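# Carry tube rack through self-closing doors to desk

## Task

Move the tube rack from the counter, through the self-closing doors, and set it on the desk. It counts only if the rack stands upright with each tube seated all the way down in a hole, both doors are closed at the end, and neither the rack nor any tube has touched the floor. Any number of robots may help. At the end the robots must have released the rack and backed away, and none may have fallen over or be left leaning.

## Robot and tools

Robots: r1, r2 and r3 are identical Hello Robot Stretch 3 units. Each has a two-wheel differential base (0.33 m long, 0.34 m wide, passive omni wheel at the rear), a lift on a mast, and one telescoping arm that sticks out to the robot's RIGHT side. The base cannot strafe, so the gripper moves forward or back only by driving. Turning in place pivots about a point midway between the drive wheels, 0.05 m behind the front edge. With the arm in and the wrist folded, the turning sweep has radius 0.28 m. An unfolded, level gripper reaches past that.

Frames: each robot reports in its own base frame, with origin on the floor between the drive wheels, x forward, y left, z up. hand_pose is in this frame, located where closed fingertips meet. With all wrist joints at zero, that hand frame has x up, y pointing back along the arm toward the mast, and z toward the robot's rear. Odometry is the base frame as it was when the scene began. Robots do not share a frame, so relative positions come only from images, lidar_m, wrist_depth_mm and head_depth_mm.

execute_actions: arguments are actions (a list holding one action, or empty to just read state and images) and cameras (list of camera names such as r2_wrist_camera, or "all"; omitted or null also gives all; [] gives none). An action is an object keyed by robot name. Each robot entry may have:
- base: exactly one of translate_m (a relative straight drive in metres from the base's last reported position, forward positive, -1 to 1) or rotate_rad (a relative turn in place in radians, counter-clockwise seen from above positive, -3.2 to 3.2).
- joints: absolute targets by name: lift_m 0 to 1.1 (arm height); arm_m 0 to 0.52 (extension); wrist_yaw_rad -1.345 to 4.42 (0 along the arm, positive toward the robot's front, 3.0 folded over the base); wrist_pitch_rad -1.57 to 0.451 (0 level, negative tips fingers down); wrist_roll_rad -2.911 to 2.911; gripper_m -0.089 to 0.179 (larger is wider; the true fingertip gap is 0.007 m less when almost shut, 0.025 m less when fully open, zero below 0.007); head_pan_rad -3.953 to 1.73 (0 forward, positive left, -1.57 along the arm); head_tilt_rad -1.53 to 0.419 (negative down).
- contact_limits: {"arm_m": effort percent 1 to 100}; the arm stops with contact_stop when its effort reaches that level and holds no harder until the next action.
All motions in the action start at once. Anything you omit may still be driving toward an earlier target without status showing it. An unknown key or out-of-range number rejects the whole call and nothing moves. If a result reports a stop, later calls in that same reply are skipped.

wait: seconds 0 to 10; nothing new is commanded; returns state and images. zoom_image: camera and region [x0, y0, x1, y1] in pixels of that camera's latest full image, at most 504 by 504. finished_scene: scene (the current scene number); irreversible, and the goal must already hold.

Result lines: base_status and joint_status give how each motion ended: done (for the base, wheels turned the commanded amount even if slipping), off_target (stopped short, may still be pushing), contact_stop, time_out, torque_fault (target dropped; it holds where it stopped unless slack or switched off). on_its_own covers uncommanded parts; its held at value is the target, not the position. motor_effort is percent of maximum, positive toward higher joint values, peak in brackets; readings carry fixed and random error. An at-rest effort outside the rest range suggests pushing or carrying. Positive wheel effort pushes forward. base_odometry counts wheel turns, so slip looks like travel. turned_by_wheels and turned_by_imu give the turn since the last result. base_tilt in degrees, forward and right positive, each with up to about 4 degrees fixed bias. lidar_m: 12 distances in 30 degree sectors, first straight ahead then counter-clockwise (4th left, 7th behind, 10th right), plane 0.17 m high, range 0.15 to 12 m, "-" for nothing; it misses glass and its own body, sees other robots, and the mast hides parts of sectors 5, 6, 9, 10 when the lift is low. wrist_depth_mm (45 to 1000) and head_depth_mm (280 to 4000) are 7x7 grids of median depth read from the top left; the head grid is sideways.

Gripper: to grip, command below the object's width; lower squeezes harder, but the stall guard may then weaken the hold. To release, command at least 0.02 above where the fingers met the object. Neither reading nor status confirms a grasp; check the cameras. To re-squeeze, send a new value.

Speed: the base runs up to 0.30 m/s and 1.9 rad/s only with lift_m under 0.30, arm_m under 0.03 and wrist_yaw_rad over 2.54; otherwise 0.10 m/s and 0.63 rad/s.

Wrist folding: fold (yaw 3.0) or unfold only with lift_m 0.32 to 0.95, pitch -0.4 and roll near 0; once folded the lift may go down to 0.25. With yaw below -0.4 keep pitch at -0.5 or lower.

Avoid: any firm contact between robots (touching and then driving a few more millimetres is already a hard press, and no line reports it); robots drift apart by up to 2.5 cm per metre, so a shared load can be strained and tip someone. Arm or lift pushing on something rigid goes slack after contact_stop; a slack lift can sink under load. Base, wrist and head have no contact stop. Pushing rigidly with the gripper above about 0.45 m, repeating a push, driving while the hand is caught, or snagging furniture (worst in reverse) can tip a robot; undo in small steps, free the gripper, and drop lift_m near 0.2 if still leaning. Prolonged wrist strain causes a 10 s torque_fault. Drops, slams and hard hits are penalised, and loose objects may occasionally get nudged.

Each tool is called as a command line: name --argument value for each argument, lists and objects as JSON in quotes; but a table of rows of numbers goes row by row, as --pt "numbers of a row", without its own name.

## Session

execute_actions --actions '[{"r1":{"joints":{"head_tilt_rad":-0.5,"lift_m":0.28}},"r2":{"joints":{"head_tilt_rad":-0.5,"lift_m":0.28}},"r3":{"joints":{"head_tilt_rad":-0.5,"lift_m":0.28}}}]' --cameras '["r1_nav_camera","r2_nav_camera","r3_nav_camera"]'

execute_actions --actions '[{"r1":{"joints":{"head_pan_rad":-2.2}},"r2":{"joints":{"head_pan_rad":-2.2}},"r3":{"joints":{"head_pan_rad":-2.2}}}]' --cameras '["r1_nav_camera","r2_nav_camera","r3_nav_camera"]'

Scene clock: 3.10 s.
r1.base_odometry: x=+0.000 y=+0.000 heading=+0.000 (m, m, rad; r1's odometry frame)
r1.turned_by_wheels: +0.000 (rad since the last result)
r1.turned_by_imu: +0.001 (rad since the last result)
r1.base_tilt: forward=+0.1 right=+0.2 (deg)
r1.lidar_m: 1.07 1.06 1.05 1.14 1.74 1.57 2.64 2.11 2.10 1.23 0.99 0.98
r1.head_depth_mm: 817 872 929 997 1074 1159 1240 / 871 932 998 1078 1161 1273 1306 / 930 996 1067 1160 1265 1390 1313 / 992 1069 1160 1264 1394 1494 1294 / 1070 1160 1264 1394 1542 1581 1291 / 1134 1220 1336 1461 1598 1550 1282 / 1047 1121 1195 1300 1409 1477 1281
r1.base_status: not commanded
r1.joint_positions: lift_m=+0.280 arm_m=-0.001 wrist_yaw_rad=+2.833 wrist_pitch_rad=-0.582 wrist_roll_rad=+0.016 gripper_m=+0.037 head_pan_rad=-0.016 head_tilt_rad=-0.493
r1.joint_status: all done
r1.motor_effort: left_wheel=+0(0) right_wheel=+0(0) lift_m=+26(32) arm_m=+1(0) wrist_yaw_rad=+0(1) wrist_pitch_rad=+5(6) wrist_roll_rad=-1(1) gripper_m=-1(0) head_pan_rad=+0(1) head_tilt_rad=-3(34) (%)
r1.hand_pose: x=+0.0399 y=+0.0469 z=+0.2582 quat_wxyz=(+0.306, +0.705, +0.094, +0.633) (m; r1's base frame)
r1.wrist_depth_mm: - - - - 978 900 810 / - 803 777 784 796 781 765 / 679 - 666 656 643 645 624 / 561 - 537 555 546 559 528 / 488 498 - 483 499 473 469 / - - - 422 418 422 412 / - - - - 380 377 378
r2.base_odometry: x=+0.000 y=+0.000 heading=+0.000 (m, m, rad; r2's odometry frame)
r2.turned_by_wheels: +0.000 (rad since the last result)
r2.turned_by_imu: +0.000 (rad since the last result)
r2.base_tilt: forward=+1.1 right=+1.4 (deg)
r2.lidar_m: 0.92 0.91 0.98 1.49 2.76 2.83 2.25 2.22 1.76 1.40 1.38 1.16
r2.head_depth_mm: 957 1040 1155 1275 1442 1595 1389 / 905 993 1089 1206 1351 1538 1392 / 873 951 1036 1143 1271 1434 1396 / 839 909 985 1079 1202 1335 1388 / 808 870 943 1035 1132 1259 1364 / 777 838 904 978 1072 1196 1307 / 752 806 867 940 1027 1129 1252
r2.base_status: not commanded
r2.joint_positions: lift_m=+0.280 arm_m=+0.003 wrist_yaw_rad=+2.994 wrist_pitch_rad=-0.339 wrist_roll_rad=+0.018 gripper_m=+0.037 head_pan_rad=-0.018 head_tilt_rad=-0.494
r2.joint_status: all done
r2.motor_effort: left_wheel=+0(1) right_wheel=+1(1) lift_m=+15(21) arm_m=-1(1) wrist_yaw_rad=+0(1) wrist_pitch_rad=+8(8) wrist_roll_rad=+0(0) gripper_m=-1(1) head_pan_rad=-1(1) head_tilt_rad=-3(29) (%)
r2.hand_pose: x=+0.0130 y=+0.0835 z=+0.3112 quat_wxyz=(+0.171, +0.710, +0.067, +0.680) (m; r2's base frame)
r2.wrist_depth_mm: - - - - - 903 740 / - - - - - 953 736 / - - - - - 995 773 / 915 896 890 878 845 868 762 / 692 677 - 668 694 658 665 / 560 558 - 543 515 544 529 / 467 494 - - 454 451 452
r3.base_odometry: x=+0.000 y=+0.000 heading=+0.000 (m, m, rad; r3's odometry frame)
r3.turned_by_wheels: +0.000 (rad since the last result)
r3.turned_by_imu: +0.001 (rad since the last result)
r3.base_tilt: forward=+1.7 right=-0.7 (deg)
r3.lidar_m: 2.07 1.99 1.96 2.23 2.72 1.57 1.50 1.19 1.18 1.29 1.96 1.61
r3.head_depth_mm: 1855 1959 1668 2260 2054 1630 1331 / 1986 2083 2243 2422 2065 1621 1347 / 2157 2209 2456 2613 2064 1609 1332 / 2302 2438 2635 2543 2057 1617 1329 / 2301 2421 2696 2755 2049 1616 1331 / 2117 2244 2391 2529 2052 1615 1330 / 1921 2050 2175 2359 2032 1606 1320
r3.base_status: not commanded
r3.joint_positions: lift_m=+0.280 arm_m=+0.000 wrist_yaw_rad=+3.035 wrist_pitch_rad=-0.527 wrist_roll_rad=+0.014 gripper_m=+0.037 head_pan_rad=+0.011 head_tilt_rad=-0.494
r3.joint_status: all done
r3.motor_effort: left_wheel=+0(0) right_wheel=+1(0) lift_m=+23(22) arm_m=+1(0) wrist_yaw_rad=+0(1) wrist_pitch_rad=+5(5) wrist_roll_rad=+0(0) gripper_m=+0(0) head_pan_rad=+0(0) head_tilt_rad=-1(24) (%)
r3.hand_pose: x=+0.0010 y=+0.0629 z=+0.2690 quat_wxyz=(+0.222, +0.696, +0.146, +0.667) (m; r3's base frame)
r3.wrist_depth_mm: - - - - - - - / 878 893 875 864 874 863 879 / 708 707 699 706 705 694 698 / 577 593 591 581 583 584 582 / 501 522 - - 514 497 501 / - - - - 427 439 435 / - - - - 389 390 389
pictures: r1_nav_camera (sideways: a quarter turn counterclockwise sets it upright), r2_nav_camera (sideways: a quarter turn counterclockwise sets it upright), r3_nav_camera (sideways: a quarter turn counterclockwise sets it upright)
camera_calibration (this result's frames):
r1_nav_camera: T_world_to_cam=[[0.505414, 0.031032, 0.862319, -1.08537], [0.0378582, -0.999188, 0.0137684, 0.0367218], [0.862046, 0.0256871, -0.506178, 0.611734], [0, 0, 0, 1]] pos_world=[0.0198262, 0.0546595, 1.24507]
r2_nav_camera: T_world_to_cam=[[0.471561, -0.00243428, 0.88183, -1.10669], [-0.0410438, -0.998973, 0.0191907, 0.0245174], [0.880878, -0.0452433, -0.471177, 0.569106], [0, 0, 0, 1]] pos_world=[0.0215664, 0.0475465, 1.24359]
r3_nav_camera: T_world_to_cam=[[0.522129, -0.0374291, 0.852045, -1.06824], [0.0185148, -0.998304, -0.0551998, 0.124434], [0.852665, 0.0445969, -0.520551, 0.625306], [0, 0, 0, 1]] pos_world=[0.0222796, 0.056353, 1.24256]
Images, in order (width x height): r1_nav_camera 672x504, r2_nav_camera 672x504, r3_nav_camera 672x504.

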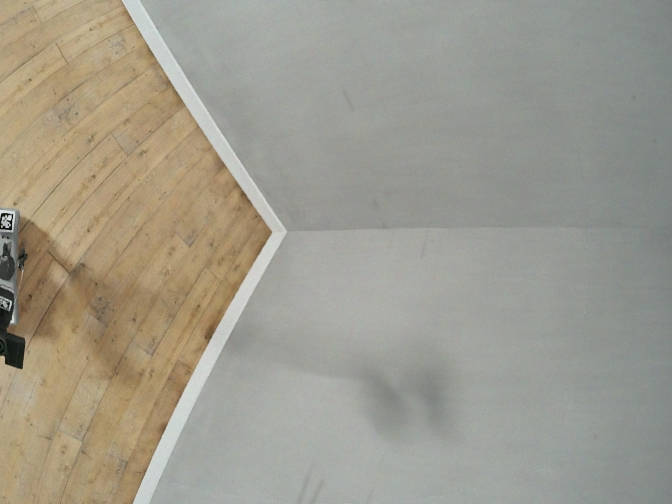

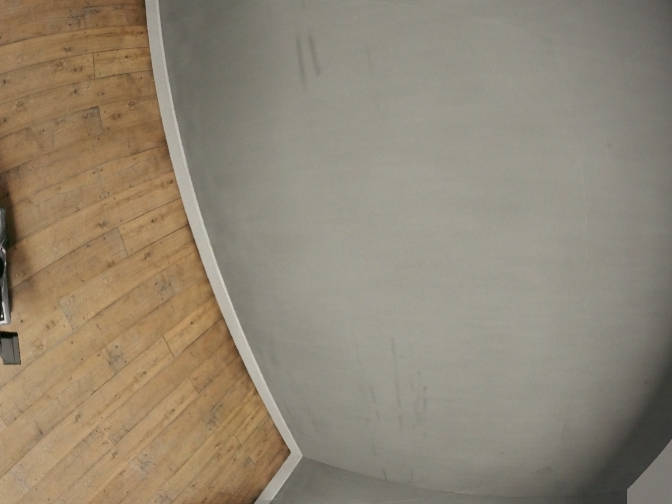

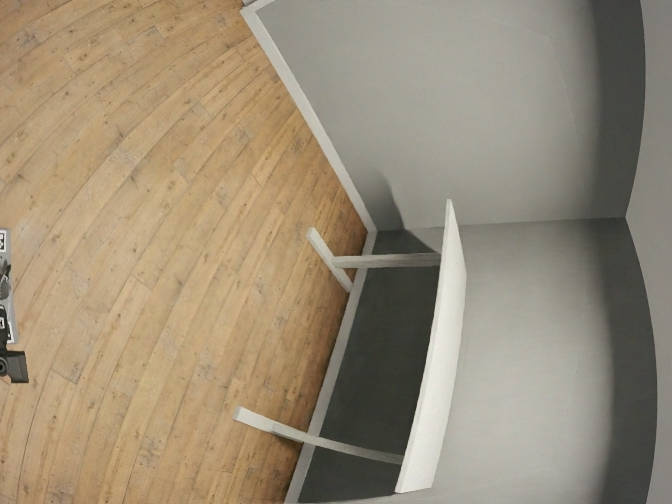

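Scene clock: 4.63 s.
r1.base_odometry: x=+0.000 y=+0.000 heading=+0.000 (m, m, rad; r1's odometry frame)
r1.turned_by_wheels: +0.000 (rad since the last result)
r1.turned_by_imu: +0.000 (rad since the last result)
r1.base_tilt: forward=+0.2 right=+0.1 (deg)
r1.lidar_m: 1.06 1.06 1.05 1.14 1.74 1.56 2.63 2.12 2.10 1.23 0.98 0.98
r1.head_depth_mm: 1731 1862 2098 2299 2063 1633 1329 / 1736 1880 2040 2254 2063 1602 1327 / 1737 1880 2049 2243 2036 1590 1307 / 1746 1897 2051 2266 2012 1585 1301 / 1745 1891 2065 2267 1992 1574 1296 / 1758 1916 2070 2290 1992 1558 1287 / 1756 1910 2099 2299 1955 1543 1281
r1.base_status: not commanded
r1.joint_positions: lift_m=+0.280 arm_m=-0.001 wrist_yaw_rad=+2.833 wrist_pitch_rad=-0.582 wrist_roll_rad=+0.016 gripper_m=+0.037 head_pan_rad=-2.193 head_tilt_rad=-0.494
r1.joint_status: all done
r1.motor_effort: left_wheel=+0(0) right_wheel=+0(0) lift_m=+26(26) arm_m=+0(0) wrist_yaw_rad=-1(0) wrist_pitch_rad=+5(6) wrist_roll_rad=-1(1) gripper_m=-1(1) head_pan_rad=-4(54) head_tilt_rad=-3(3) (%)
r1.hand_pose: x=+0.0399 y=+0.0469 z=+0.2582 quat_wxyz=(+0.306, +0.705, +0.094, +0.633) (m; r1's base frame)
r1.wrist_depth_mm: - - - - 964 884 822 / - 817 816 800 786 776 783 / 686 - 648 659 646 645 638 / 554 - 550 550 540 543 546 / 484 501 - 487 491 475 470 / - - - 424 415 419 409 / - - - - 379 374 374
r2.base_odometry: x=+0.000 y=+0.000 heading=+0.000 (m, m, rad; r2's odometry frame)
r2.turned_by_wheels: +0.000 (rad since the last result)
r2.turned_by_imu: +0.000 (rad since the last result)
r2.base_tilt: forward=+1.1 right=+1.4 (deg)
r2.lidar_m: 0.92 0.91 0.98 1.49 2.77 2.82 2.25 2.22 1.75 1.40 1.38 1.16
r2.head_depth_mm: 1983 2120 2274 2440 2098 1657 1383 / 2083 2227 2417 2594 2087 1670 1378 / 2189 2360 2533 2727 2093 1663 1381 / 2324 2490 2747 2829 2085 1674 1387 / 2461 2641 2732 2521 2088 1668 1385 / 2618 2637 2040 2190 2103 1669 1395 / 2355 2376 1799 1920 2030 1668 1396
r2.base_status: not commanded
r2.joint_positions: lift_m=+0.280 arm_m=+0.003 wrist_yaw_rad=+2.994 wrist_pitch_rad=-0.339 wrist_roll_rad=+0.018 gripper_m=+0.037 head_pan_rad=-2.193 head_tilt_rad=-0.494
r2.joint_status: all done
r2.motor_effort: left_wheel=+1(1) right_wheel=+1(1) lift_m=+15(15) arm_m=-1(0) wrist_yaw_rad=+0(0) wrist_pitch_rad=+8(9) wrist_roll_rad=+0(0) gripper_m=-1(0) head_pan_rad=-4(59) head_tilt_rad=-2(2) (%)
r2.hand_pose: x=+0.0130 y=+0.0835 z=+0.3112 quat_wxyz=(+0.171, +0.710, +0.067, +0.680) (m; r2's base frame)
r2.wrist_depth_mm: - - - - - 915 715 / - - - - - 897 762 / - - - - - 964 780 / 897 909 877 855 869 862 762 / 691 679 - 669 700 660 669 / 549 549 - 537 519 534 535 / 455 491 - - 456 451 449
r3.base_odometry: x=+0.000 y=+0.000 heading=+0.000 (m, m, rad; r3's odometry frame)
r3.turned_by_wheels: +0.000 (rad since the last result)
r3.turned_by_imu: +0.000 (rad since the last result)
r3.base_tilt: forward=+1.8 right=-0.8 (deg)
r3.lidar_m: 2.07 2.00 1.96 2.23 2.72 1.57 1.50 1.20 1.18 1.28 1.96 1.61
r3.head_depth_mm: 962 1045 1132 1243 1374 1503 1334 / 974 1057 1147 1253 1393 1523 1337 / 980 1059 1157 1261 1408 1529 1332 / 988 1065 1167 1276 1414 1527 1328 / 991 1072 1172 1288 1435 1555 1329 / 999 1085 1184 1298 1449 1554 1329 / 1003 1095 1193 1309 1468 1564 1326
r3.base_status: not commanded
r3.joint_positions: lift_m=+0.280 arm_m=+0.000 wrist_yaw_rad=+3.035 wrist_pitch_rad=-0.527 wrist_roll_rad=+0.014 gripper_m=+0.037 head_pan_rad=-2.193 head_tilt_rad=-0.494
r3.joint_status: all done
r3.motor_effort: left_wheel=+0(0) right_wheel=+1(1) lift_m=+23(23) arm_m=+1(0) wrist_yaw_rad=+0(0) wrist_pitch_rad=+4(5) wrist_roll_rad=+0(0) gripper_m=+0(0) head_pan_rad=-5(57) head_tilt_rad=-1(3) (%)
r3.hand_pose: x=+0.0010 y=+0.0629 z=+0.2690 quat_wxyz=(+0.222, +0.696, +0.146, +0.667) (m; r3's base frame)
r3.wrist_depth_mm: - - - - - - - / 884 876 881 879 875 849 874 / 709 708 708 698 696 702 696 / 581 582 583 592 590 587 586 / 505 517 - - 512 501 501 / - - - - 431 436 437 / - - - - 388 388 386
pictures: r1_nav_camera (sideways: a quarter turn counterclockwise sets it upright), r2_nav_camera (sideways: a quarter turn counterclockwise sets it upright), r3_nav_camera (sideways: a quarter turn counterclockwise sets it upright)
camera_calibration (this result's frames):
r1_nav_camera: T_world_to_cam=[[-0.262541, -0.433267, 0.862179, -1.0805], [-0.842792, 0.538064, 0.0137535, 0.0421132], [-0.469866, -0.723027, -0.506417, 0.620169], [0, 0, 0, 1]] pos_world=[0.0432143, -0.0424051, 1.24507]
r2_nav_camera: T_world_to_cam=[[-0.269963, -0.386944, 0.8817, -1.102], [-0.798918, 0.601133, 0.019197, 0.0291322], [-0.537447, -0.699224, -0.47142, 0.578074], [0, 0, 0, 1]] pos_world=[0.0364595, -0.0397204, 1.24359]
r3_nav_camera: T_world_to_cam=[[-0.338996, -0.399223, 0.851882, -1.06278], [-0.816135, 0.575218, -0.0552023, 0.129529], [-0.46798, -0.713964, -0.520817, 0.633708], [0, 0, 0, 1]] pos_world=[0.041999, -0.0463474, 1.24256]
Images, in order (width x height): r1_nav_camera 672x504, r2_nav_camera 672x504, r3_nav_camera 672x504.

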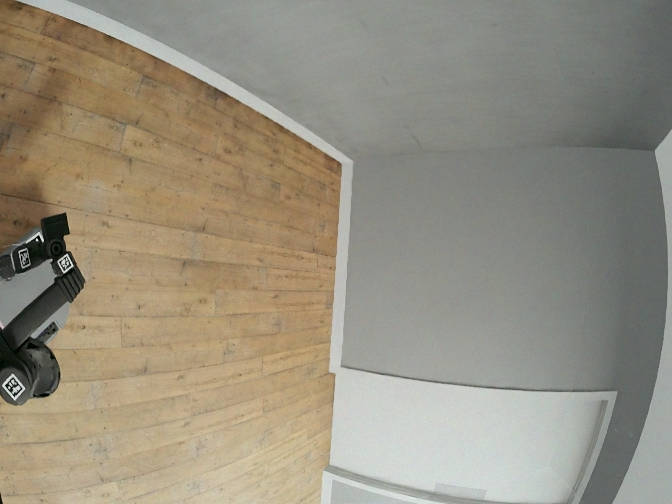

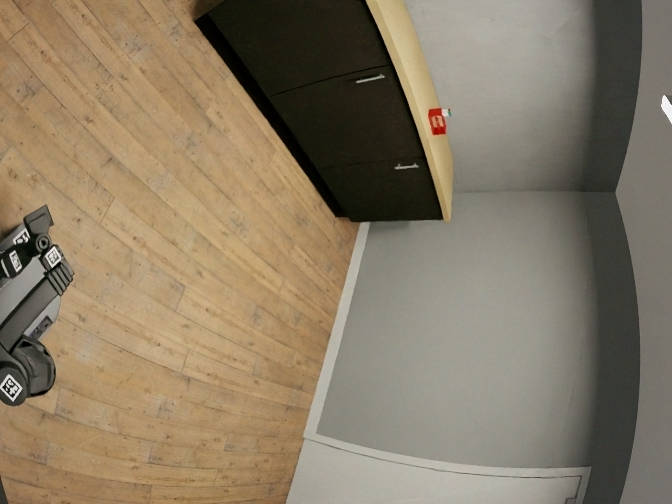

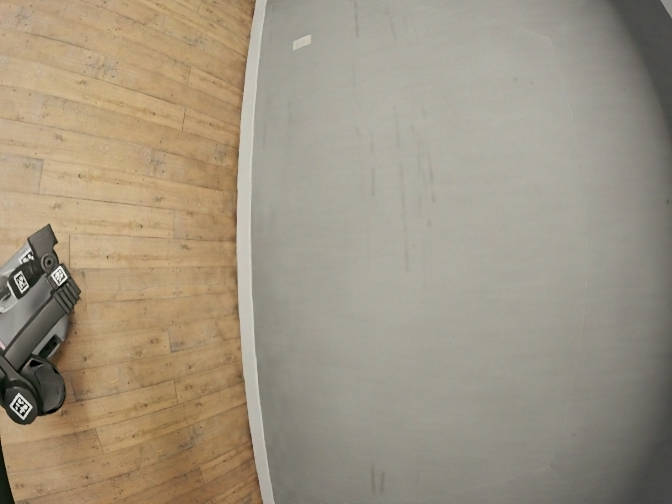

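execute_actions --actions '[{"r1":{"base":{"translate_m":-0.3},"joints":{"head_pan_rad":-3,"head_tilt_rad":-0.8,"wrist_yaw_rad":3.05}},"r2":{"base":{"rotate_rad":-2.04},"joints":{"head_pan_rad":0.5}},"r3":{"base":{"rotate_rad":-2.02},"joints":{"head_pan_rad":-3,"head_tilt_rad":-0.8}}}]' --cameras '[]'

execute_actions --actions '[{"r1":{"base":{"translate_m":-0.5}},"r2":{"base":{"translate_m":1}},"r3":{"base":{"translate_m":-1}}}]' --cameras '["r1_nav_camera","r2_nav_camera","r3_nav_camera"]'

Scene clock: 22.47 s.
r1.base_odometry: x=-0.300 y=+0.000 heading=+0.000 (m, m, rad; r1's odometry frame)
r1.turned_by_wheels: +0.000 (rad since the last result)
r1.turned_by_imu: +0.002 (rad since the last result)
r1.base_tilt: forward=+0.2 right=+0.1 (deg)
r1.lidar_m: 1.32 1.24 1.23 1.34 2.05 1.44 2.41 1.93 1.91 1.52 1.23 1.21
r1.head_depth_mm: 3147 3177 2338 1861 1546 1319 1152 / 2765 2993 2314 1843 1528 1313 1145 / 2488 2814 2288 1832 1523 1309 1164 / 2276 2622 2264 1810 1512 1293 1154 / 2074 2356 2253 1793 1502 1283 1128 / 1958 2241 2221 1772 1490 1278 1116 / 1848 2042 2145 1760 1477 1264 1111
r1.base_status: done
r1.joint_positions: lift_m=+0.280 arm_m=-0.001 wrist_yaw_rad=+3.048 wrist_pitch_rad=-0.582 wrist_roll_rad=+0.016 gripper_m=+0.037 head_pan_rad=-2.993 head_tilt_rad=-0.791
r1.joint_status: all done
r1.motor_effort: left_wheel=+0(8) right_wheel=+1(4) lift_m=+26(26) arm_m=+0(1) wrist_yaw_rad=+1(2) wrist_pitch_rad=+5(5) wrist_roll_rad=-1(1) gripper_m=-1(1) head_pan_rad=-4(50) head_tilt_rad=-5(30) (%)
r1.hand_pose: x=-0.0024 y=+0.0556 z=+0.2582 quat_wxyz=(+0.236, +0.691, +0.169, +0.662) (m; r1's base frame)
r1.wrist_depth_mm: - - - - - - 916 / 818 824 - 798 790 774 781 / 668 676 - 656 646 633 648 / 563 558 551 554 554 544 555 / 484 512 - - 480 468 474 / - - - - - 417 414 / - - - - 382 376 375
r2.base_odometry: x=+0.000 y=+0.000 heading=-2.040 (m, m, rad; r2's odometry frame)
r2.turned_by_wheels: -2.040 (rad since the last result)
r2.turned_by_imu: -2.063 (rad since the last result)
r2.base_tilt: forward=+1.1 right=+1.3 (deg)
r2.lidar_m: 1.70 1.39 1.38 1.12 0.92 0.91 1.00 1.57 2.76 2.73 2.23 2.22
r2.head_depth_mm: 2086 2183 1742 1927 2088 1671 1385 / 2033 2133 1648 1831 2007 1662 1385 / 1962 2076 1603 1736 1920 1663 1383 / 1876 2001 1542 1649 1879 1682 1389 / 1799 1936 1472 1597 1742 1671 1380 / 1743 1868 1430 1528 1659 1680 1395 / 1680 1803 1371 1462 1610 1673 1388
r2.base_status: done
r2.joint_positions: lift_m=+0.280 arm_m=+0.003 wrist_yaw_rad=+2.994 wrist_pitch_rad=-0.339 wrist_roll_rad=+0.018 gripper_m=+0.037 head_pan_rad=+0.493 head_tilt_rad=-0.495
r2.joint_status: all done
r2.motor_effort: left_wheel=+3(10) right_wheel=-1(6) lift_m=+15(15) arm_m=-1(2) wrist_yaw_rad=-1(0) wrist_pitch_rad=+9(8) wrist_roll_rad=+0(0) gripper_m=+0(1) head_pan_rad=+4(60) head_tilt_rad=-3(2) (%)
r2.hand_pose: x=+0.0130 y=+0.0835 z=+0.3112 quat_wxyz=(+0.171, +0.710, +0.067, +0.680) (m; r2's base frame)
r2.wrist_depth_mm: 721 - - - - - - / 734 832 - - - - - / 755 859 - - - - - / 783 833 899 884 854 865 849 / 693 673 - 680 705 670 665 / 556 549 - 538 517 540 540 / 466 489 - - 459 445 450
r3.base_odometry: x=+0.000 y=+0.000 heading=-2.020 (m, m, rad; r3's odometry frame)
r3.turned_by_wheels: -2.020 (rad since the last result)
r3.turned_by_imu: -1.991 (rad since the last result)
r3.base_tilt: forward=+1.7 right=-0.7 (deg)
r3.lidar_m: 1.19 1.33 2.09 1.61 2.34 1.98 1.96 2.24 2.70 1.32 1.43 1.19
r3.head_depth_mm: 1693 1880 2075 1837 1522 1316 1149 / 1785 2006 2208 1814 1519 1307 1159 / 1847 2077 2230 1829 1525 1320 1172 / 1906 2185 2266 1815 1518 1316 1152 / 1964 2239 2256 1823 1528 1319 1151 / 2019 2334 2266 1828 1518 1310 1151 / 2102 2431 2265 1829 1526 1311 1154
r3.base_status: done
r3.joint_positions: lift_m=+0.280 arm_m=+0.000 wrist_yaw_rad=+3.035 wrist_pitch_rad=-0.528 wrist_roll_rad=+0.014 gripper_m=+0.037 head_pan_rad=-2.993 head_tilt_rad=-0.791
r3.joint_status: all done
r3.motor_effort: left_wheel=+4(15) right_wheel=-4(11) lift_m=+23(23) arm_m=+0(0) wrist_yaw_rad=+0(1) wrist_pitch_rad=+4(5) wrist_roll_rad=+0(0) gripper_m=+0(0) head_pan_rad=-3(56) head_tilt_rad=-3(25) (%)
r3.hand_pose: x=+0.0010 y=+0.0628 z=+0.2690 quat_wxyz=(+0.222, +0.696, +0.146, +0.667) (m; r3's base frame)
r3.wrist_depth_mm: - - - - - - - / 873 871 871 878 867 863 854 / 691 702 700 691 706 702 680 / 587 590 591 581 582 588 577 / 502 518 - - 514 497 497 / - - - - 427 435 438 / - - - - 387 390 389
pictures: none
No camera images: the call's "cameras" was empty. Leave "cameras" out to get every camera's image.

Scene clock: 27.50 s.
r1.base_odometry: x=-0.800 y=+0.000 heading=+0.000 (m, m, rad; r1's odometry frame)
r1.turned_by_wheels: +0.000 (rad since the last result)
r1.turned_by_imu: +0.002 (rad since the last result)
r1.base_tilt: forward=+0.2 right=+0.2 (deg)
r1.lidar_m: 1.75 1.56 1.54 1.67 2.57 2.70 1.05 1.70 1.59 1.75 1.62 1.61
r1.head_depth_mm: 2622 3003 2346 1864 1550 1317 1153 / 2154 2676 2337 1855 1536 1313 1145 / 2105 2403 1368 1534 1494 1304 1165 / 1922 2200 2196 1502 1460 1292 1156 / 1760 1995 2159 1796 1504 1287 1131 / 1614 1820 2056 1784 1484 1283 1119 / 1545 1741 1966 1769 1474 1273 1110
r1.base_status: done
r1.joint_positions: lift_m=+0.280 arm_m=-0.001 wrist_yaw_rad=+3.048 wrist_pitch_rad=-0.582 wrist_roll_rad=+0.016 gripper_m=+0.037 head_pan_rad=-2.993 head_tilt_rad=-0.791
r1.joint_status: not commanded
r1.motor_effort: left_wheel=+0(8) right_wheel=+1(4) lift_m=+26(26) arm_m=+1(0) wrist_yaw_rad=+3(2) wrist_pitch_rad=+5(5) wrist_roll_rad=-1(1) gripper_m=-1(0) head_pan_rad=-4(4) head_tilt_rad=-4(5) (%)
r1.hand_pose: x=-0.0024 y=+0.0556 z=+0.2582 quat_wxyz=(+0.236, +0.691, +0.169, +0.662) (m; r1's base frame)
r1.wrist_depth_mm: - - - - - - 973 / 816 828 - 796 795 774 769 / 671 661 - 655 646 641 623 / 565 565 554 553 548 544 552 / 487 508 - - 487 477 463 / - - - - - 424 416 / - - - - 378 376 374
r2.base_odometry: x=-0.452 y=-0.892 heading=-2.040 (m, m, rad; r2's odometry frame)
r2.turned_by_wheels: +0.000 (rad since the last result)
r2.turned_by_imu: +0.005 (rad since the last result)
r2.base_tilt: forward=+1.1 right=+1.3 (deg)
r2.lidar_m: 0.91 0.75 0.74 0.82 1.69 1.68 1.86 2.92 3.38 1.78 1.46 1.45
r2.head_depth_mm: 1408 1530 1240 999 1122 1284 1384 / 1348 1461 1247 953 1056 1198 1357 / 1302 1409 1251 918 994 1125 1329 / 1253 1351 1251 877 948 1063 1217 / 1207 1301 1099 850 901 1002 1139 / 1159 1252 1251 827 860 952 1067 / 1131 1213 1260 831 820 905 1011
r2.base_status: done
r2.joint_positions: lift_m=+0.280 arm_m=+0.003 wrist_yaw_rad=+2.994 wrist_pitch_rad=-0.339 wrist_roll_rad=+0.018 gripper_m=+0.037 head_pan_rad=+0.493 head_tilt_rad=-0.495
r2.joint_status: not commanded
r2.motor_effort: left_wheel=+3(10) right_wheel=-1(4) lift_m=+15(15) arm_m=-1(1) wrist_yaw_rad=+0(0) wrist_pitch_rad=+8(9) wrist_roll_rad=+0(0) gripper_m=+0(1) head_pan_rad=+4(5) head_tilt_rad=-2(2) (%)
r2.hand_pose: x=+0.0130 y=+0.0835 z=+0.3112 quat_wxyz=(+0.171, +0.710, +0.067, +0.680) (m; r2's base frame)
r2.wrist_depth_mm: - - - 858 737 631 564 / - - - 937 795 664 600 / - - - - 889 733 626 / 922 905 878 897 864 805 707 / 682 698 - 681 686 665 650 / 559 554 - 543 518 536 540 / 469 485 - - 457 451 445
r3.base_odometry: x=+0.434 y=+0.901 heading=-2.020 (m, m, rad; r3's odometry frame)
r3.turned_by_wheels: +0.000 (rad since the last result)
r3.turned_by_imu: -0.004 (rad since the last result)
r3.base_tilt: forward=+1.7 right=-0.7 (deg)
r3.lidar_m: 2.17 2.43 2.03 1.85 1.19 0.98 0.98 1.18 1.79 2.49 1.00 2.18
r3.head_depth_mm: 877 987 1116 1261 1420 1312 1149 / 905 1024 1167 1358 1509 1307 1162 / 945 1061 1231 1442 1522 1307 1166 / 981 1107 1288 1531 1535 1315 1151 / 1022 1168 1358 1629 1515 1314 1145 / 1059 1225 1434 1690 1524 1309 1156 / 1096 1244 1414 1686 1523 1314 1149
r3.base_status: done
r3.joint_positions: lift_m=+0.280 arm_m=+0.000 wrist_yaw_rad=+3.035 wrist_pitch_rad=-0.528 wrist_roll_rad=+0.014 gripper_m=+0.037 head_pan_rad=-2.993 head_tilt_rad=-0.791
r3.joint_status: not commanded
r3.motor_effort: left_wheel=+4(9) right_wheel=-3(14) lift_m=+23(23) arm_m=+0(0) wrist_yaw_rad=+1(0) wrist_pitch_rad=+4(5) wrist_roll_rad=+0(0) gripper_m=+0(0) head_pan_rad=-5(5) head_tilt_rad=-3(4) (%)
r3.hand_pose: x=+0.0010 y=+0.0628 z=+0.2690 quat_wxyz=(+0.222, +0.696, +0.146, +0.667) (m; r3's base frame)
r3.wrist_depth_mm: - - - - - - - / 880 888 875 865 881 865 863 / 699 705 704 697 700 696 695 / 588 583 587 586 581 579 579 / 504 514 - - 519 498 501 / - - - - 425 437 435 / - - - - 388 389 389
pictures: r1_nav_camera (sideways: a quarter turn counterclockwise sets it upright), r2_nav_camera (sideways: a quarter turn counterclockwise sets it upright), r3_nav_camera (sideways: a quarter turn counterclockwise sets it upright)
camera_calibration (this result's frames):
r1_nav_camera: T_world_to_cam=[[-0.721559, -0.147525, 0.676453, -0.835605], [-0.202636, 0.979251, -0.002587, 0.059484], [-0.662035, -0.138941, -0.736481, 0.920618], [0, 0, 0, 1]] pos_world=[0.0185962, -0.0536114, 1.24342]
r2_nav_camera: T_world_to_cam=[[0.413509, 0.229021, 0.881226, -1.10555], [0.452756, -0.891427, 0.0192202, 0.0214669], [0.789951, 0.391032, -0.472304, 0.571127], [0, 0, 0, 1]] pos_world=[-0.00372687, 0.0490014, 1.24357]
r3_nav_camera: T_world_to_cam=[[-0.746672, -0.0680566, 0.661702, -0.812401], [-0.138977, 0.98876, -0.0551281, 0.12528], [-0.650512, -0.133124, -0.747738, 0.930001], [0, 0, 0, 1]] pos_world=[0.0157906, -0.0553559, 1.23987]
Images, in order (width x height): r1_nav_camera 672x504, r2_nav_camera 672x504, r3_nav_camera 672x504.

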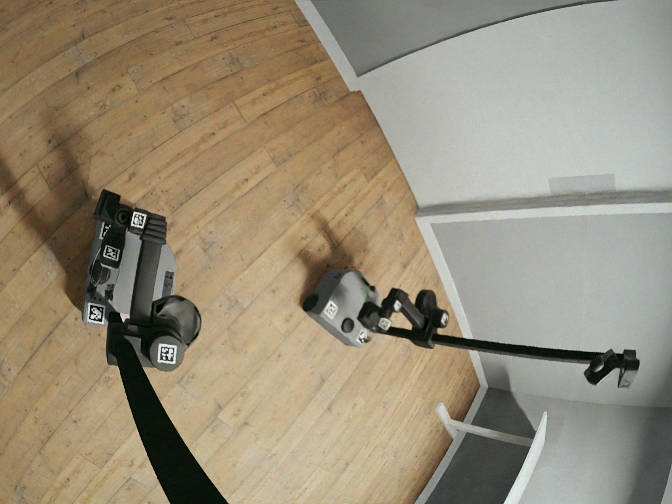

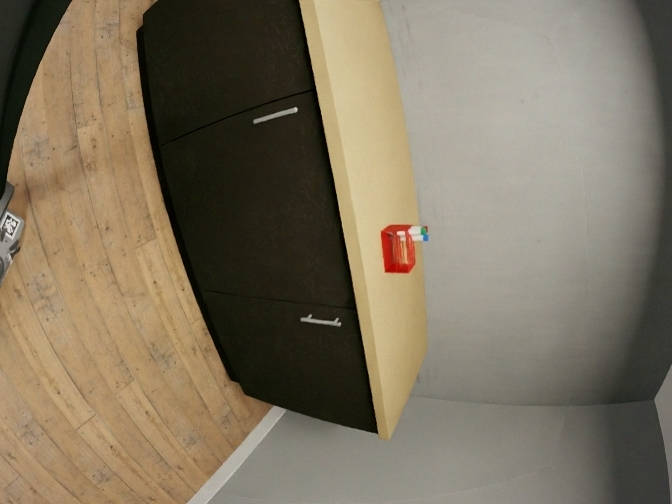

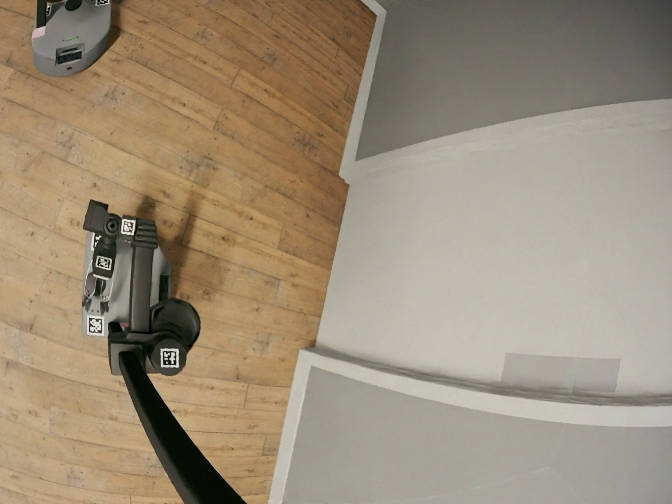

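execute_actions --actions '[{"r1":{"base":{"translate_m":-0.4}},"r2":{"base":{"translate_m":0.4}},"r3":{"base":{"translate_m":-0.78}}}]' --cameras '[]'

execute_actions --actions '[{"r1":{"base":{"translate_m":-0.38}},"r2":{"base":{"rotate_rad":2.4},"joints":{"head_pan_rad":-1.57,"head_tilt_rad":-0.6}},"r3":{"base":{"translate_m":-0.3}}}]' --cameras '["r3_nav_camera"]'

execute_actions --actions '[{"r1":{"base":{"rotate_rad":0.92}},"r2":{"joints":{"lift_m":0.94}},"r3":{"base":{"translate_m":-0.3}}}]' --cameras '["r1_nav_camera","r2_head_camera","r3_nav_camera"]'

Scene clock: 42.30 s.
r1.base_odometry: x=-1.200 y=+0.000 heading=+0.000 (m, m, rad; r1's odometry frame)
r1.turned_by_wheels: +0.000 (rad since the last result)
r1.turned_by_imu: +0.002 (rad since the last result)
r1.base_tilt: forward=+0.1 right=+0.2 (deg)
r1.lidar_m: 2.09 1.80 1.78 1.94 2.42 2.47 1.71 1.18 1.39 1.49 1.94 1.92
r1.head_depth_mm: 2227 2726 2355 1857 1553 1320 1151 / 1980 2371 2320 1841 1527 1317 1149 / 1778 2080 2259 1833 1534 1302 1160 / 1623 1866 2095 1808 1516 1300 1155 / 1485 1681 1952 1796 1499 1287 1130 / 1365 1530 1739 1777 1496 1275 1119 / 1263 1392 1546 1562 1472 1272 1110
r1.base_status: done
r1.joint_positions: lift_m=+0.280 arm_m=-0.001 wrist_yaw_rad=+3.048 wrist_pitch_rad=-0.582 wrist_roll_rad=+0.016 gripper_m=+0.037 head_pan_rad=-2.993 head_tilt_rad=-0.791
r1.joint_status: not commanded
r1.motor_effort: left_wheel=+0(9) right_wheel=+1(3) lift_m=+26(26) arm_m=+1(1) wrist_yaw_rad=+1(1) wrist_pitch_rad=+5(5) wrist_roll_rad=-1(1) gripper_m=-1(0) head_pan_rad=-4(4) head_tilt_rad=-4(4) (%)
r1.hand_pose: x=-0.0024 y=+0.0556 z=+0.2582 quat_wxyz=(+0.236, +0.691, +0.169, +0.662) (m; r1's base frame)
r1.wrist_depth_mm: - - - - - - 987 / 813 819 - 820 782 791 767 / 678 652 - 638 647 650 646 / 560 566 553 557 549 548 548 / 488 510 - - 493 470 466 / - - - - - 415 415 / - - - - 379 371 374
r2.base_odometry: x=-0.633 y=-1.249 heading=-2.040 (m, m, rad; r2's odometry frame)
r2.turned_by_wheels: +0.000 (rad since the last result)
r2.turned_by_imu: +0.002 (rad since the last result)
r2.base_tilt: forward=+1.1 right=+1.3 (deg)
r2.lidar_m: 0.59 0.49 0.48 0.53 0.85 1.99 2.20 3.45 2.73 1.41 1.15 1.15
r2.head_depth_mm: 1118 1228 1317 825 693 802 938 / 1079 1162 1237 827 668 749 867 / 1038 1127 1175 830 645 705 810 / 1008 1080 1141 825 622 656 750 / 965 1040 1103 829 618 632 709 / 932 1003 1070 829 622 596 669 / 906 968 1038 831 622 543 630
r2.base_status: done
r2.joint_positions: lift_m=+0.280 arm_m=+0.003 wrist_yaw_rad=+2.994 wrist_pitch_rad=-0.339 wrist_roll_rad=+0.018 gripper_m=+0.037 head_pan_rad=+0.493 head_tilt_rad=-0.495
r2.joint_status: not commanded
r2.motor_effort: left_wheel=+3(9) right_wheel=-1(4) lift_m=+15(15) arm_m=-1(0) wrist_yaw_rad=+0(0) wrist_pitch_rad=+9(8) wrist_roll_rad=+0(0) gripper_m=+0(0) head_pan_rad=+5(4) head_tilt_rad=-2(3) (%)
r2.hand_pose: x=+0.0130 y=+0.0835 z=+0.3112 quat_wxyz=(+0.171, +0.710, +0.067, +0.680) (m; r2's base frame)
r2.wrist_depth_mm: - - 675 573 485 422 376 / - - 740 616 519 449 391 / - - 853 669 548 472 413 / 919 899 894 797 663 514 443 / 688 676 - 667 666 612 516 / 555 545 - 549 516 537 513 / 466 491 - - 452 443 447
r3.base_odometry: x=+0.772 y=+1.604 heading=-2.019 (m, m, rad; r3's odometry frame)
r3.turned_by_wheels: +0.000 (rad since the last result)
r3.turned_by_imu: -0.003 (rad since the last result)
r3.base_tilt: forward=+1.8 right=-0.7 (deg)
r3.lidar_m: 2.94 2.58 2.02 0.50 0.31 0.29 0.29 0.32 0.52 2.34 2.62 1.20
r3.head_depth_mm: - - 288 321 381 470 612 / - - 296 339 406 508 663 / - - 304 357 434 552 727 / - 287 320 380 466 606 865 / - 294 336 404 503 669 1007 / - 303 355 432 547 749 1105 / 286 318 377 462 599 855 1126
r3.base_status: done
r3.joint_positions: lift_m=+0.280 arm_m=+0.000 wrist_yaw_rad=+3.035 wrist_pitch_rad=-0.528 wrist_roll_rad=+0.014 gripper_m=+0.037 head_pan_rad=-2.993 head_tilt_rad=-0.791
r3.joint_status: not commanded
r3.motor_effort: left_wheel=+4(9) right_wheel=-4(13) lift_m=+23(23) arm_m=+0(0) wrist_yaw_rad=+1(0) wrist_pitch_rad=+4(5) wrist_roll_rad=+0(0) gripper_m=+0(0) head_pan_rad=-3(5) head_tilt_rad=-3(3) (%)
r3.hand_pose: x=+0.0010 y=+0.0628 z=+0.2690 quat_wxyz=(+0.222, +0.696, +0.147, +0.667) (m; r3's base frame)
r3.wrist_depth_mm: 259 - 705 - - - - / 284 297 737 882 885 869 852 / 311 331 674 705 693 694 689 / 330 375 587 583 578 589 579 / 331 403 - - 512 494 500 / - - - - 426 436 435 / - - - - 390 388 389
pictures: none
No camera images: the call's "cameras" was empty. Leave "cameras" out to get every camera's image.

Scene clock: 45.23 s.
r1.base_odometry: x=-1.580 y=+0.000 heading=+0.000 (m, m, rad; r1's odometry frame)
r1.turned_by_wheels: +0.000 (rad since the last result)
r1.turned_by_imu: +0.001 (rad since the last result)
r1.base_tilt: forward=+0.2 right=+0.1 (deg)
r1.lidar_m: 2.42 2.03 2.02 2.19 2.57 2.14 1.43 1.17 1.17 1.28 1.89 2.22
r1.head_depth_mm: 1842 2257 2352 1857 1551 1323 1150 / 1636 1946 2222 1854 1537 1308 1147 / 1482 1724 2064 1833 1532 1299 1160 / 1343 1544 1810 1819 1509 1292 1151 / 1219 1396 1606 1754 1495 1287 1124 / 1134 1269 1451 1646 1489 1275 1118 / 1049 1165 1313 1513 1473 1271 1110
r1.base_status: done
r1.joint_positions: lift_m=+0.280 arm_m=-0.001 wrist_yaw_rad=+3.048 wrist_pitch_rad=-0.582 wrist_roll_rad=+0.016 gripper_m=+0.037 head_pan_rad=-2.993 head_tilt_rad=-0.791
r1.joint_status: not commanded
r1.motor_effort: left_wheel=+0(10) right_wheel=+0(4) lift_m=+26(26) arm_m=+1(0) wrist_yaw_rad=+2(2) wrist_pitch_rad=+5(5) wrist_roll_rad=-1(1) gripper_m=+0(1) head_pan_rad=-4(4) head_tilt_rad=-4(4) (%)
r1.hand_pose: x=-0.0024 y=+0.0556 z=+0.2582 quat_wxyz=(+0.236, +0.691, +0.169, +0.662) (m; r1's base frame)
r1.wrist_depth_mm: - - - - - - 990 / 842 799 - 796 793 787 779 / 653 675 - 641 639 635 635 / 567 563 560 557 555 533 529 / 498 523 - - 499 476 473 / - - - - - 417 414 / - - - - 377 373 368
r2.base_odometry: x=-0.633 y=-1.249 heading=+0.360 (m, m, rad; r2's odometry frame)
r2.turned_by_wheels: +2.400 (rad since the last result)
r2.turned_by_imu: +2.427 (rad since the last result)
r2.base_tilt: forward=+1.1 right=+1.3 (deg)
r2.lidar_m: 1.99 2.05 2.75 3.64 1.68 1.20 1.15 0.70 0.50 0.48 0.50 0.67
r2.head_depth_mm: 937 1027 948 693 600 706 845 / 938 1029 947 693 600 687 836 / 935 1027 950 672 583 701 832 / 934 1025 951 677 582 697 831 / 927 1027 950 668 583 693 826 / 929 1017 954 695 582 691 826 / 930 1015 953 697 583 689 820
r2.base_status: done
r2.joint_positions: lift_m=+0.280 arm_m=+0.003 wrist_yaw_rad=+2.994 wrist_pitch_rad=-0.339 wrist_roll_rad=+0.018 gripper_m=+0.037 head_pan_rad=-1.563 head_tilt_rad=-0.593
r2.joint_status: all done
r2.motor_effort: left_wheel=-2(7) right_wheel=+4(9) lift_m=+15(15) arm_m=-1(1) wrist_yaw_rad=+0(0) wrist_pitch_rad=+8(8) wrist_roll_rad=+0(0) gripper_m=+0(1) head_pan_rad=-5(62) head_tilt_rad=-3(12) (%)
r2.hand_pose: x=+0.0130 y=+0.0835 z=+0.3112 quat_wxyz=(+0.171, +0.710, +0.067, +0.680) (m; r2's base frame)
r2.wrist_depth_mm: - - - - - - - / - - - - - - - / - - - - - - - / 889 891 859 875 871 864 846 / 687 680 - 666 700 656 662 / 549 560 - 543 522 534 538 / 466 492 - - 457 449 449
r3.base_odometry: x=+0.902 y=+1.874 heading=-2.019 (m, m, rad; r3's odometry frame)
r3.turned_by_wheels: +0.000 (rad since the last result)
r3.turned_by_imu: -0.001 (rad since the last result)
r3.base_tilt: forward=+1.7 right=-0.7 (deg)
r3.lidar_m: 1.18 2.81 0.25 0.25 0.95 0.32 0.27 0.27 0.32 0.56 2.54 1.20
r3.head_depth_mm: - - 293 341 424 559 823 / - - 294 338 418 550 777 / - - 291 334 413 540 733 / - - 292 331 407 530 763 / - - 289 327 402 521 746 / - - 286 324 397 514 729 / - - 287 320 392 505 714
r3.base_status: translate_m off_target (by the wheels' count: -0.2998 of -0.3000)
r3.joint_positions: lift_m=+0.280 arm_m=+0.000 wrist_yaw_rad=+3.035 wrist_pitch_rad=-0.528 wrist_roll_rad=+0.014 gripper_m=+0.037 head_pan_rad=-2.994 head_tilt_rad=-0.796
r3.joint_status: not commanded
r3.on_its_own: left_wheel is at rest, and its effort (-19) is outside its rest range (-18 to +18); right_wheel is at rest, and its effort (-30) is outside its rest range (-18 to +18)
r3.motor_effort: left_wheel=-19(73) right_wheel=-30(69) lift_m=+24(25) arm_m=+0(0) wrist_yaw_rad=+0(0) wrist_pitch_rad=+5(6) wrist_roll_rad=+0(0) gripper_m=+0(0) head_pan_rad=-4(4) head_tilt_rad=-1(3) (%)
r3.hand_pose: x=+0.0010 y=+0.0627 z=+0.2688 quat_wxyz=(+0.222, +0.696, +0.147, +0.667) (m; r3's base frame)
r3.wrist_depth_mm: 912 - 879 299 289 - - / 867 875 891 332 326 866 871 / 707 709 704 381 375 700 696 / 584 585 580 435 498 578 582 / 503 520 - - 507 498 495 / - - - - 426 435 435 / - - - - 391 387 386
pictures: r3_nav_camera (sideways: a quarter turn counterclockwise sets it upright)
camera_calibration (this result's frames):
r3_nav_camera: T_world_to_cam=[[-0.750082, -0.0680248, 0.657837, -0.807345], [-0.137993, 0.9889, -0.0550835, 0.125216], [-0.646789, -0.132094, -0.751143, 0.934406], [0, 0, 0, 1]] pos_world=[0.0160672, -0.0553158, 1.23987]
Images, in order (width x height): r3_nav_camera 672x504.

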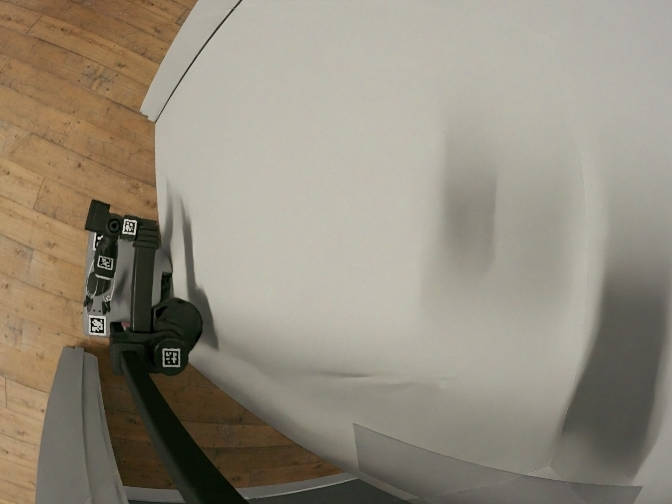

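Scene clock: 52.07 s.
r1.base_odometry: x=-1.580 y=+0.000 heading=+0.920 (m, m, rad; r1's odometry frame)
r1.turned_by_wheels: +0.920 (rad since the last result)
r1.turned_by_imu: +0.915 (rad since the last result)
r1.base_tilt: forward=+0.2 right=+0.2 (deg)
r1.lidar_m: 2.01 2.10 2.20 2.13 1.59 1.17 1.47 1.27 1.62 2.22 2.31 2.09
r1.head_depth_mm: 2868 3053 2343 1440 1546 1321 1148 / 2844 2968 2171 1852 1529 1313 1144 / 1514 1719 1818 1798 1528 1308 1166 / 1379 1589 1796 1815 1513 1299 1151 / 1278 1447 1670 1799 1493 1288 1126 / 1180 1328 1510 1697 1485 1278 1120 / 1105 1229 1392 1619 1485 1269 1112
r1.base_status: done
r1.joint_positions: lift_m=+0.280 arm_m=-0.001 wrist_yaw_rad=+3.048 wrist_pitch_rad=-0.582 wrist_roll_rad=+0.016 gripper_m=+0.037 head_pan_rad=-2.993 head_tilt_rad=-0.791
r1.joint_status: not commanded
r1.motor_effort: left_wheel=-4(13) right_wheel=+3(8) lift_m=+26(26) arm_m=+0(1) wrist_yaw_rad=+2(3) wrist_pitch_rad=+5(5) wrist_roll_rad=-1(1) gripper_m=+0(1) head_pan_rad=-4(4) head_tilt_rad=-4(4) (%)
r1.hand_pose: x=-0.0024 y=+0.0556 z=+0.2582 quat_wxyz=(+0.236, +0.691, +0.169, +0.662) (m; r1's base frame)
r1.wrist_depth_mm: - - - - - - 973 / 837 823 - 811 783 770 779 / 652 672 - 652 640 639 647 / 554 566 555 555 552 554 552 / 487 514 - - 493 476 471 / - - - - - 419 415 / - - - - 378 378 374
r2.base_odometry: x=-0.633 y=-1.249 heading=+0.360 (m, m, rad; r2's odometry frame)
r2.turned_by_wheels: +0.000 (rad since the last result)
r2.turned_by_imu: +0.000 (rad since the last result)
r2.base_tilt: forward=+1.1 right=+1.3 (deg)
r2.lidar_m: 1.99 2.04 2.74 3.64 1.68 1.20 1.14 0.71 0.51 0.48 0.50 0.67
r2.head_depth_mm: 938 1029 944 692 601 - - / 933 1033 942 694 600 670 - / 937 1023 953 673 583 672 - / 935 1025 949 675 583 668 - / 926 1020 953 671 581 665 - / 923 1015 954 694 583 678 779 / 922 1018 950 694 584 687 820
r2.base_status: not commanded
r2.joint_positions: lift_m=+0.940 arm_m=+0.003 wrist_yaw_rad=+2.994 wrist_pitch_rad=-0.340 wrist_roll_rad=+0.018 gripper_m=+0.037 head_pan_rad=-1.563 head_tilt_rad=-0.593
r2.joint_status: all done
r2.motor_effort: left_wheel=-2(2) right_wheel=+3(3) lift_m=+33(33) arm_m=-2(2) wrist_yaw_rad=+0(0) wrist_pitch_rad=+8(9) wrist_roll_rad=+0(0) gripper_m=-1(0) head_pan_rad=-4(5) head_tilt_rad=-3(2) (%)
r2.hand_pose: x=+0.0130 y=+0.0834 z=+0.9702 quat_wxyz=(+0.171, +0.710, +0.067, +0.680) (m; r2's base frame)
r2.wrist_depth_mm: - - - - - - - / - - - - - - - / - - - - - - - / - - - - - - - / - - - - - - - / - - - - - - - / - - - - - - -
r3.base_odometry: x=+1.032 y=+2.144 heading=-2.019 (m, m, rad; r3's odometry frame)
r3.turned_by_wheels: +0.000 (rad since the last result)
r3.turned_by_imu: -0.001 (rad since the last result)
r3.base_tilt: forward=+1.7 right=-0.8 (deg)
r3.lidar_m: 1.43 0.41 0.44 0.91 1.02 1.64 0.28 0.26 0.26 0.31 0.60 3.54
r3.head_depth_mm: 285 316 380 479 1482 1314 1143 / - 298 349 427 555 853 1142 / - 289 324 390 491 661 940 / - - 302 357 440 573 821 / - - 291 329 398 504 684 / - - - 307 364 451 592 / - - - 293 335 407 518
r3.base_status: done
r3.joint_positions: lift_m=+0.280 arm_m=+0.000 wrist_yaw_rad=+3.035 wrist_pitch_rad=-0.528 wrist_roll_rad=+0.014 gripper_m=+0.037 head_pan_rad=-2.994 head_tilt_rad=-0.796
r3.joint_status: not commanded
r3.motor_effort: left_wheel=-16(35) right_wheel=-13(53) lift_m=+24(24) arm_m=+0(0) wrist_yaw_rad=+0(0) wrist_pitch_rad=+5(5) wrist_roll_rad=+0(0) gripper_m=+0(0) head_pan_rad=-4(3) head_tilt_rad=-2(1) (%)
r3.hand_pose: x=+0.0010 y=+0.0627 z=+0.2688 quat_wxyz=(+0.222, +0.696, +0.147, +0.667) (m; r3's base frame)
r3.wrist_depth_mm: 976 - 939 914 897 559 345 / 882 864 863 878 880 541 372 / 713 695 698 702 695 532 410 / 582 584 582 584 581 508 475 / 506 515 - - 510 497 502 / - - - - 424 434 433 / - - - - 391 388 388
pictures: r1_nav_camera (sideways: a quarter turn counterclockwise sets it upright), r2_head_camera (sideways: a quarter turn clockwise sets it upright), r3_nav_camera (sideways: a quarter turn counterclockwise sets it upright)
camera_calibration (this result's frames):
r1_nav_camera: T_world_to_cam=[[-0.721744, -0.147219, 0.676322, -0.835434], [-0.202197, 0.979342, -0.00259684, 0.0594941], [-0.661968, -0.138624, -0.736601, 0.920773], [0, 0, 0, 1]] pos_world=[0.0185824, -0.0536155, 1.24342]
r2_head_camera: T_world_to_cam=[[0.0219303, 0.543548, -0.839091, 1.11277], [0.999538, -0.0295969, 0.00695133, -0.0151727], [-0.0210561, -0.838856, -0.543946, 0.662004], [0, 0, 0, 1]] pos_world=[0.00470146, -0.0499691, 1.29392]
r3_nav_camera: T_world_to_cam=[[-0.750082, -0.0680246, 0.657837, -0.807345], [-0.137992, 0.9889, -0.0550835, 0.125216], [-0.646789, -0.132094, -0.751143, 0.934406], [0, 0, 0, 1]] pos_world=[0.0160672, -0.0553158, 1.23987]
Images, in order (width x height): r1_nav_camera 672x504, r2_head_camera 896x504, r3_nav_camera 672x504.

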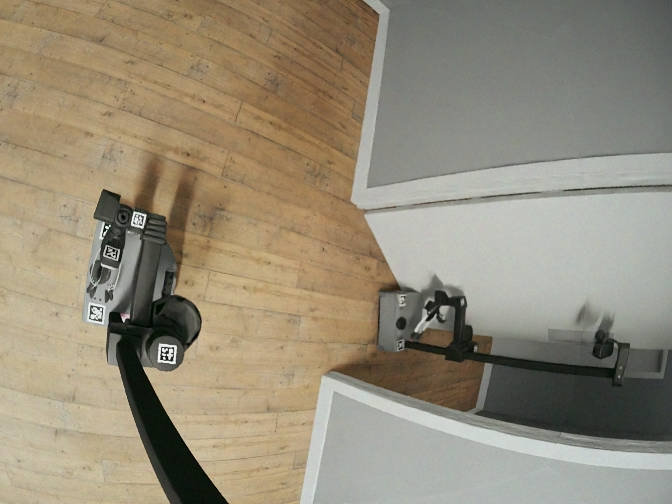

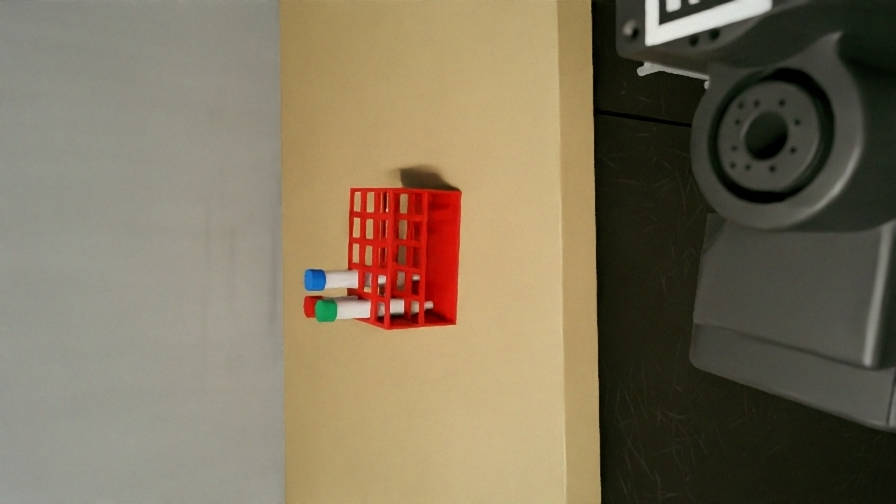

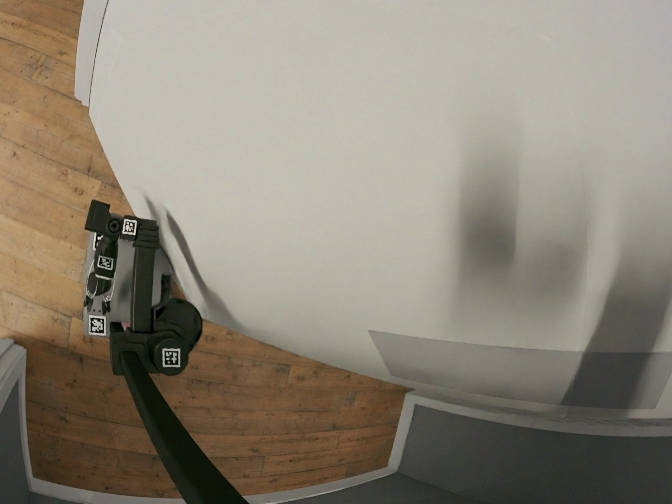

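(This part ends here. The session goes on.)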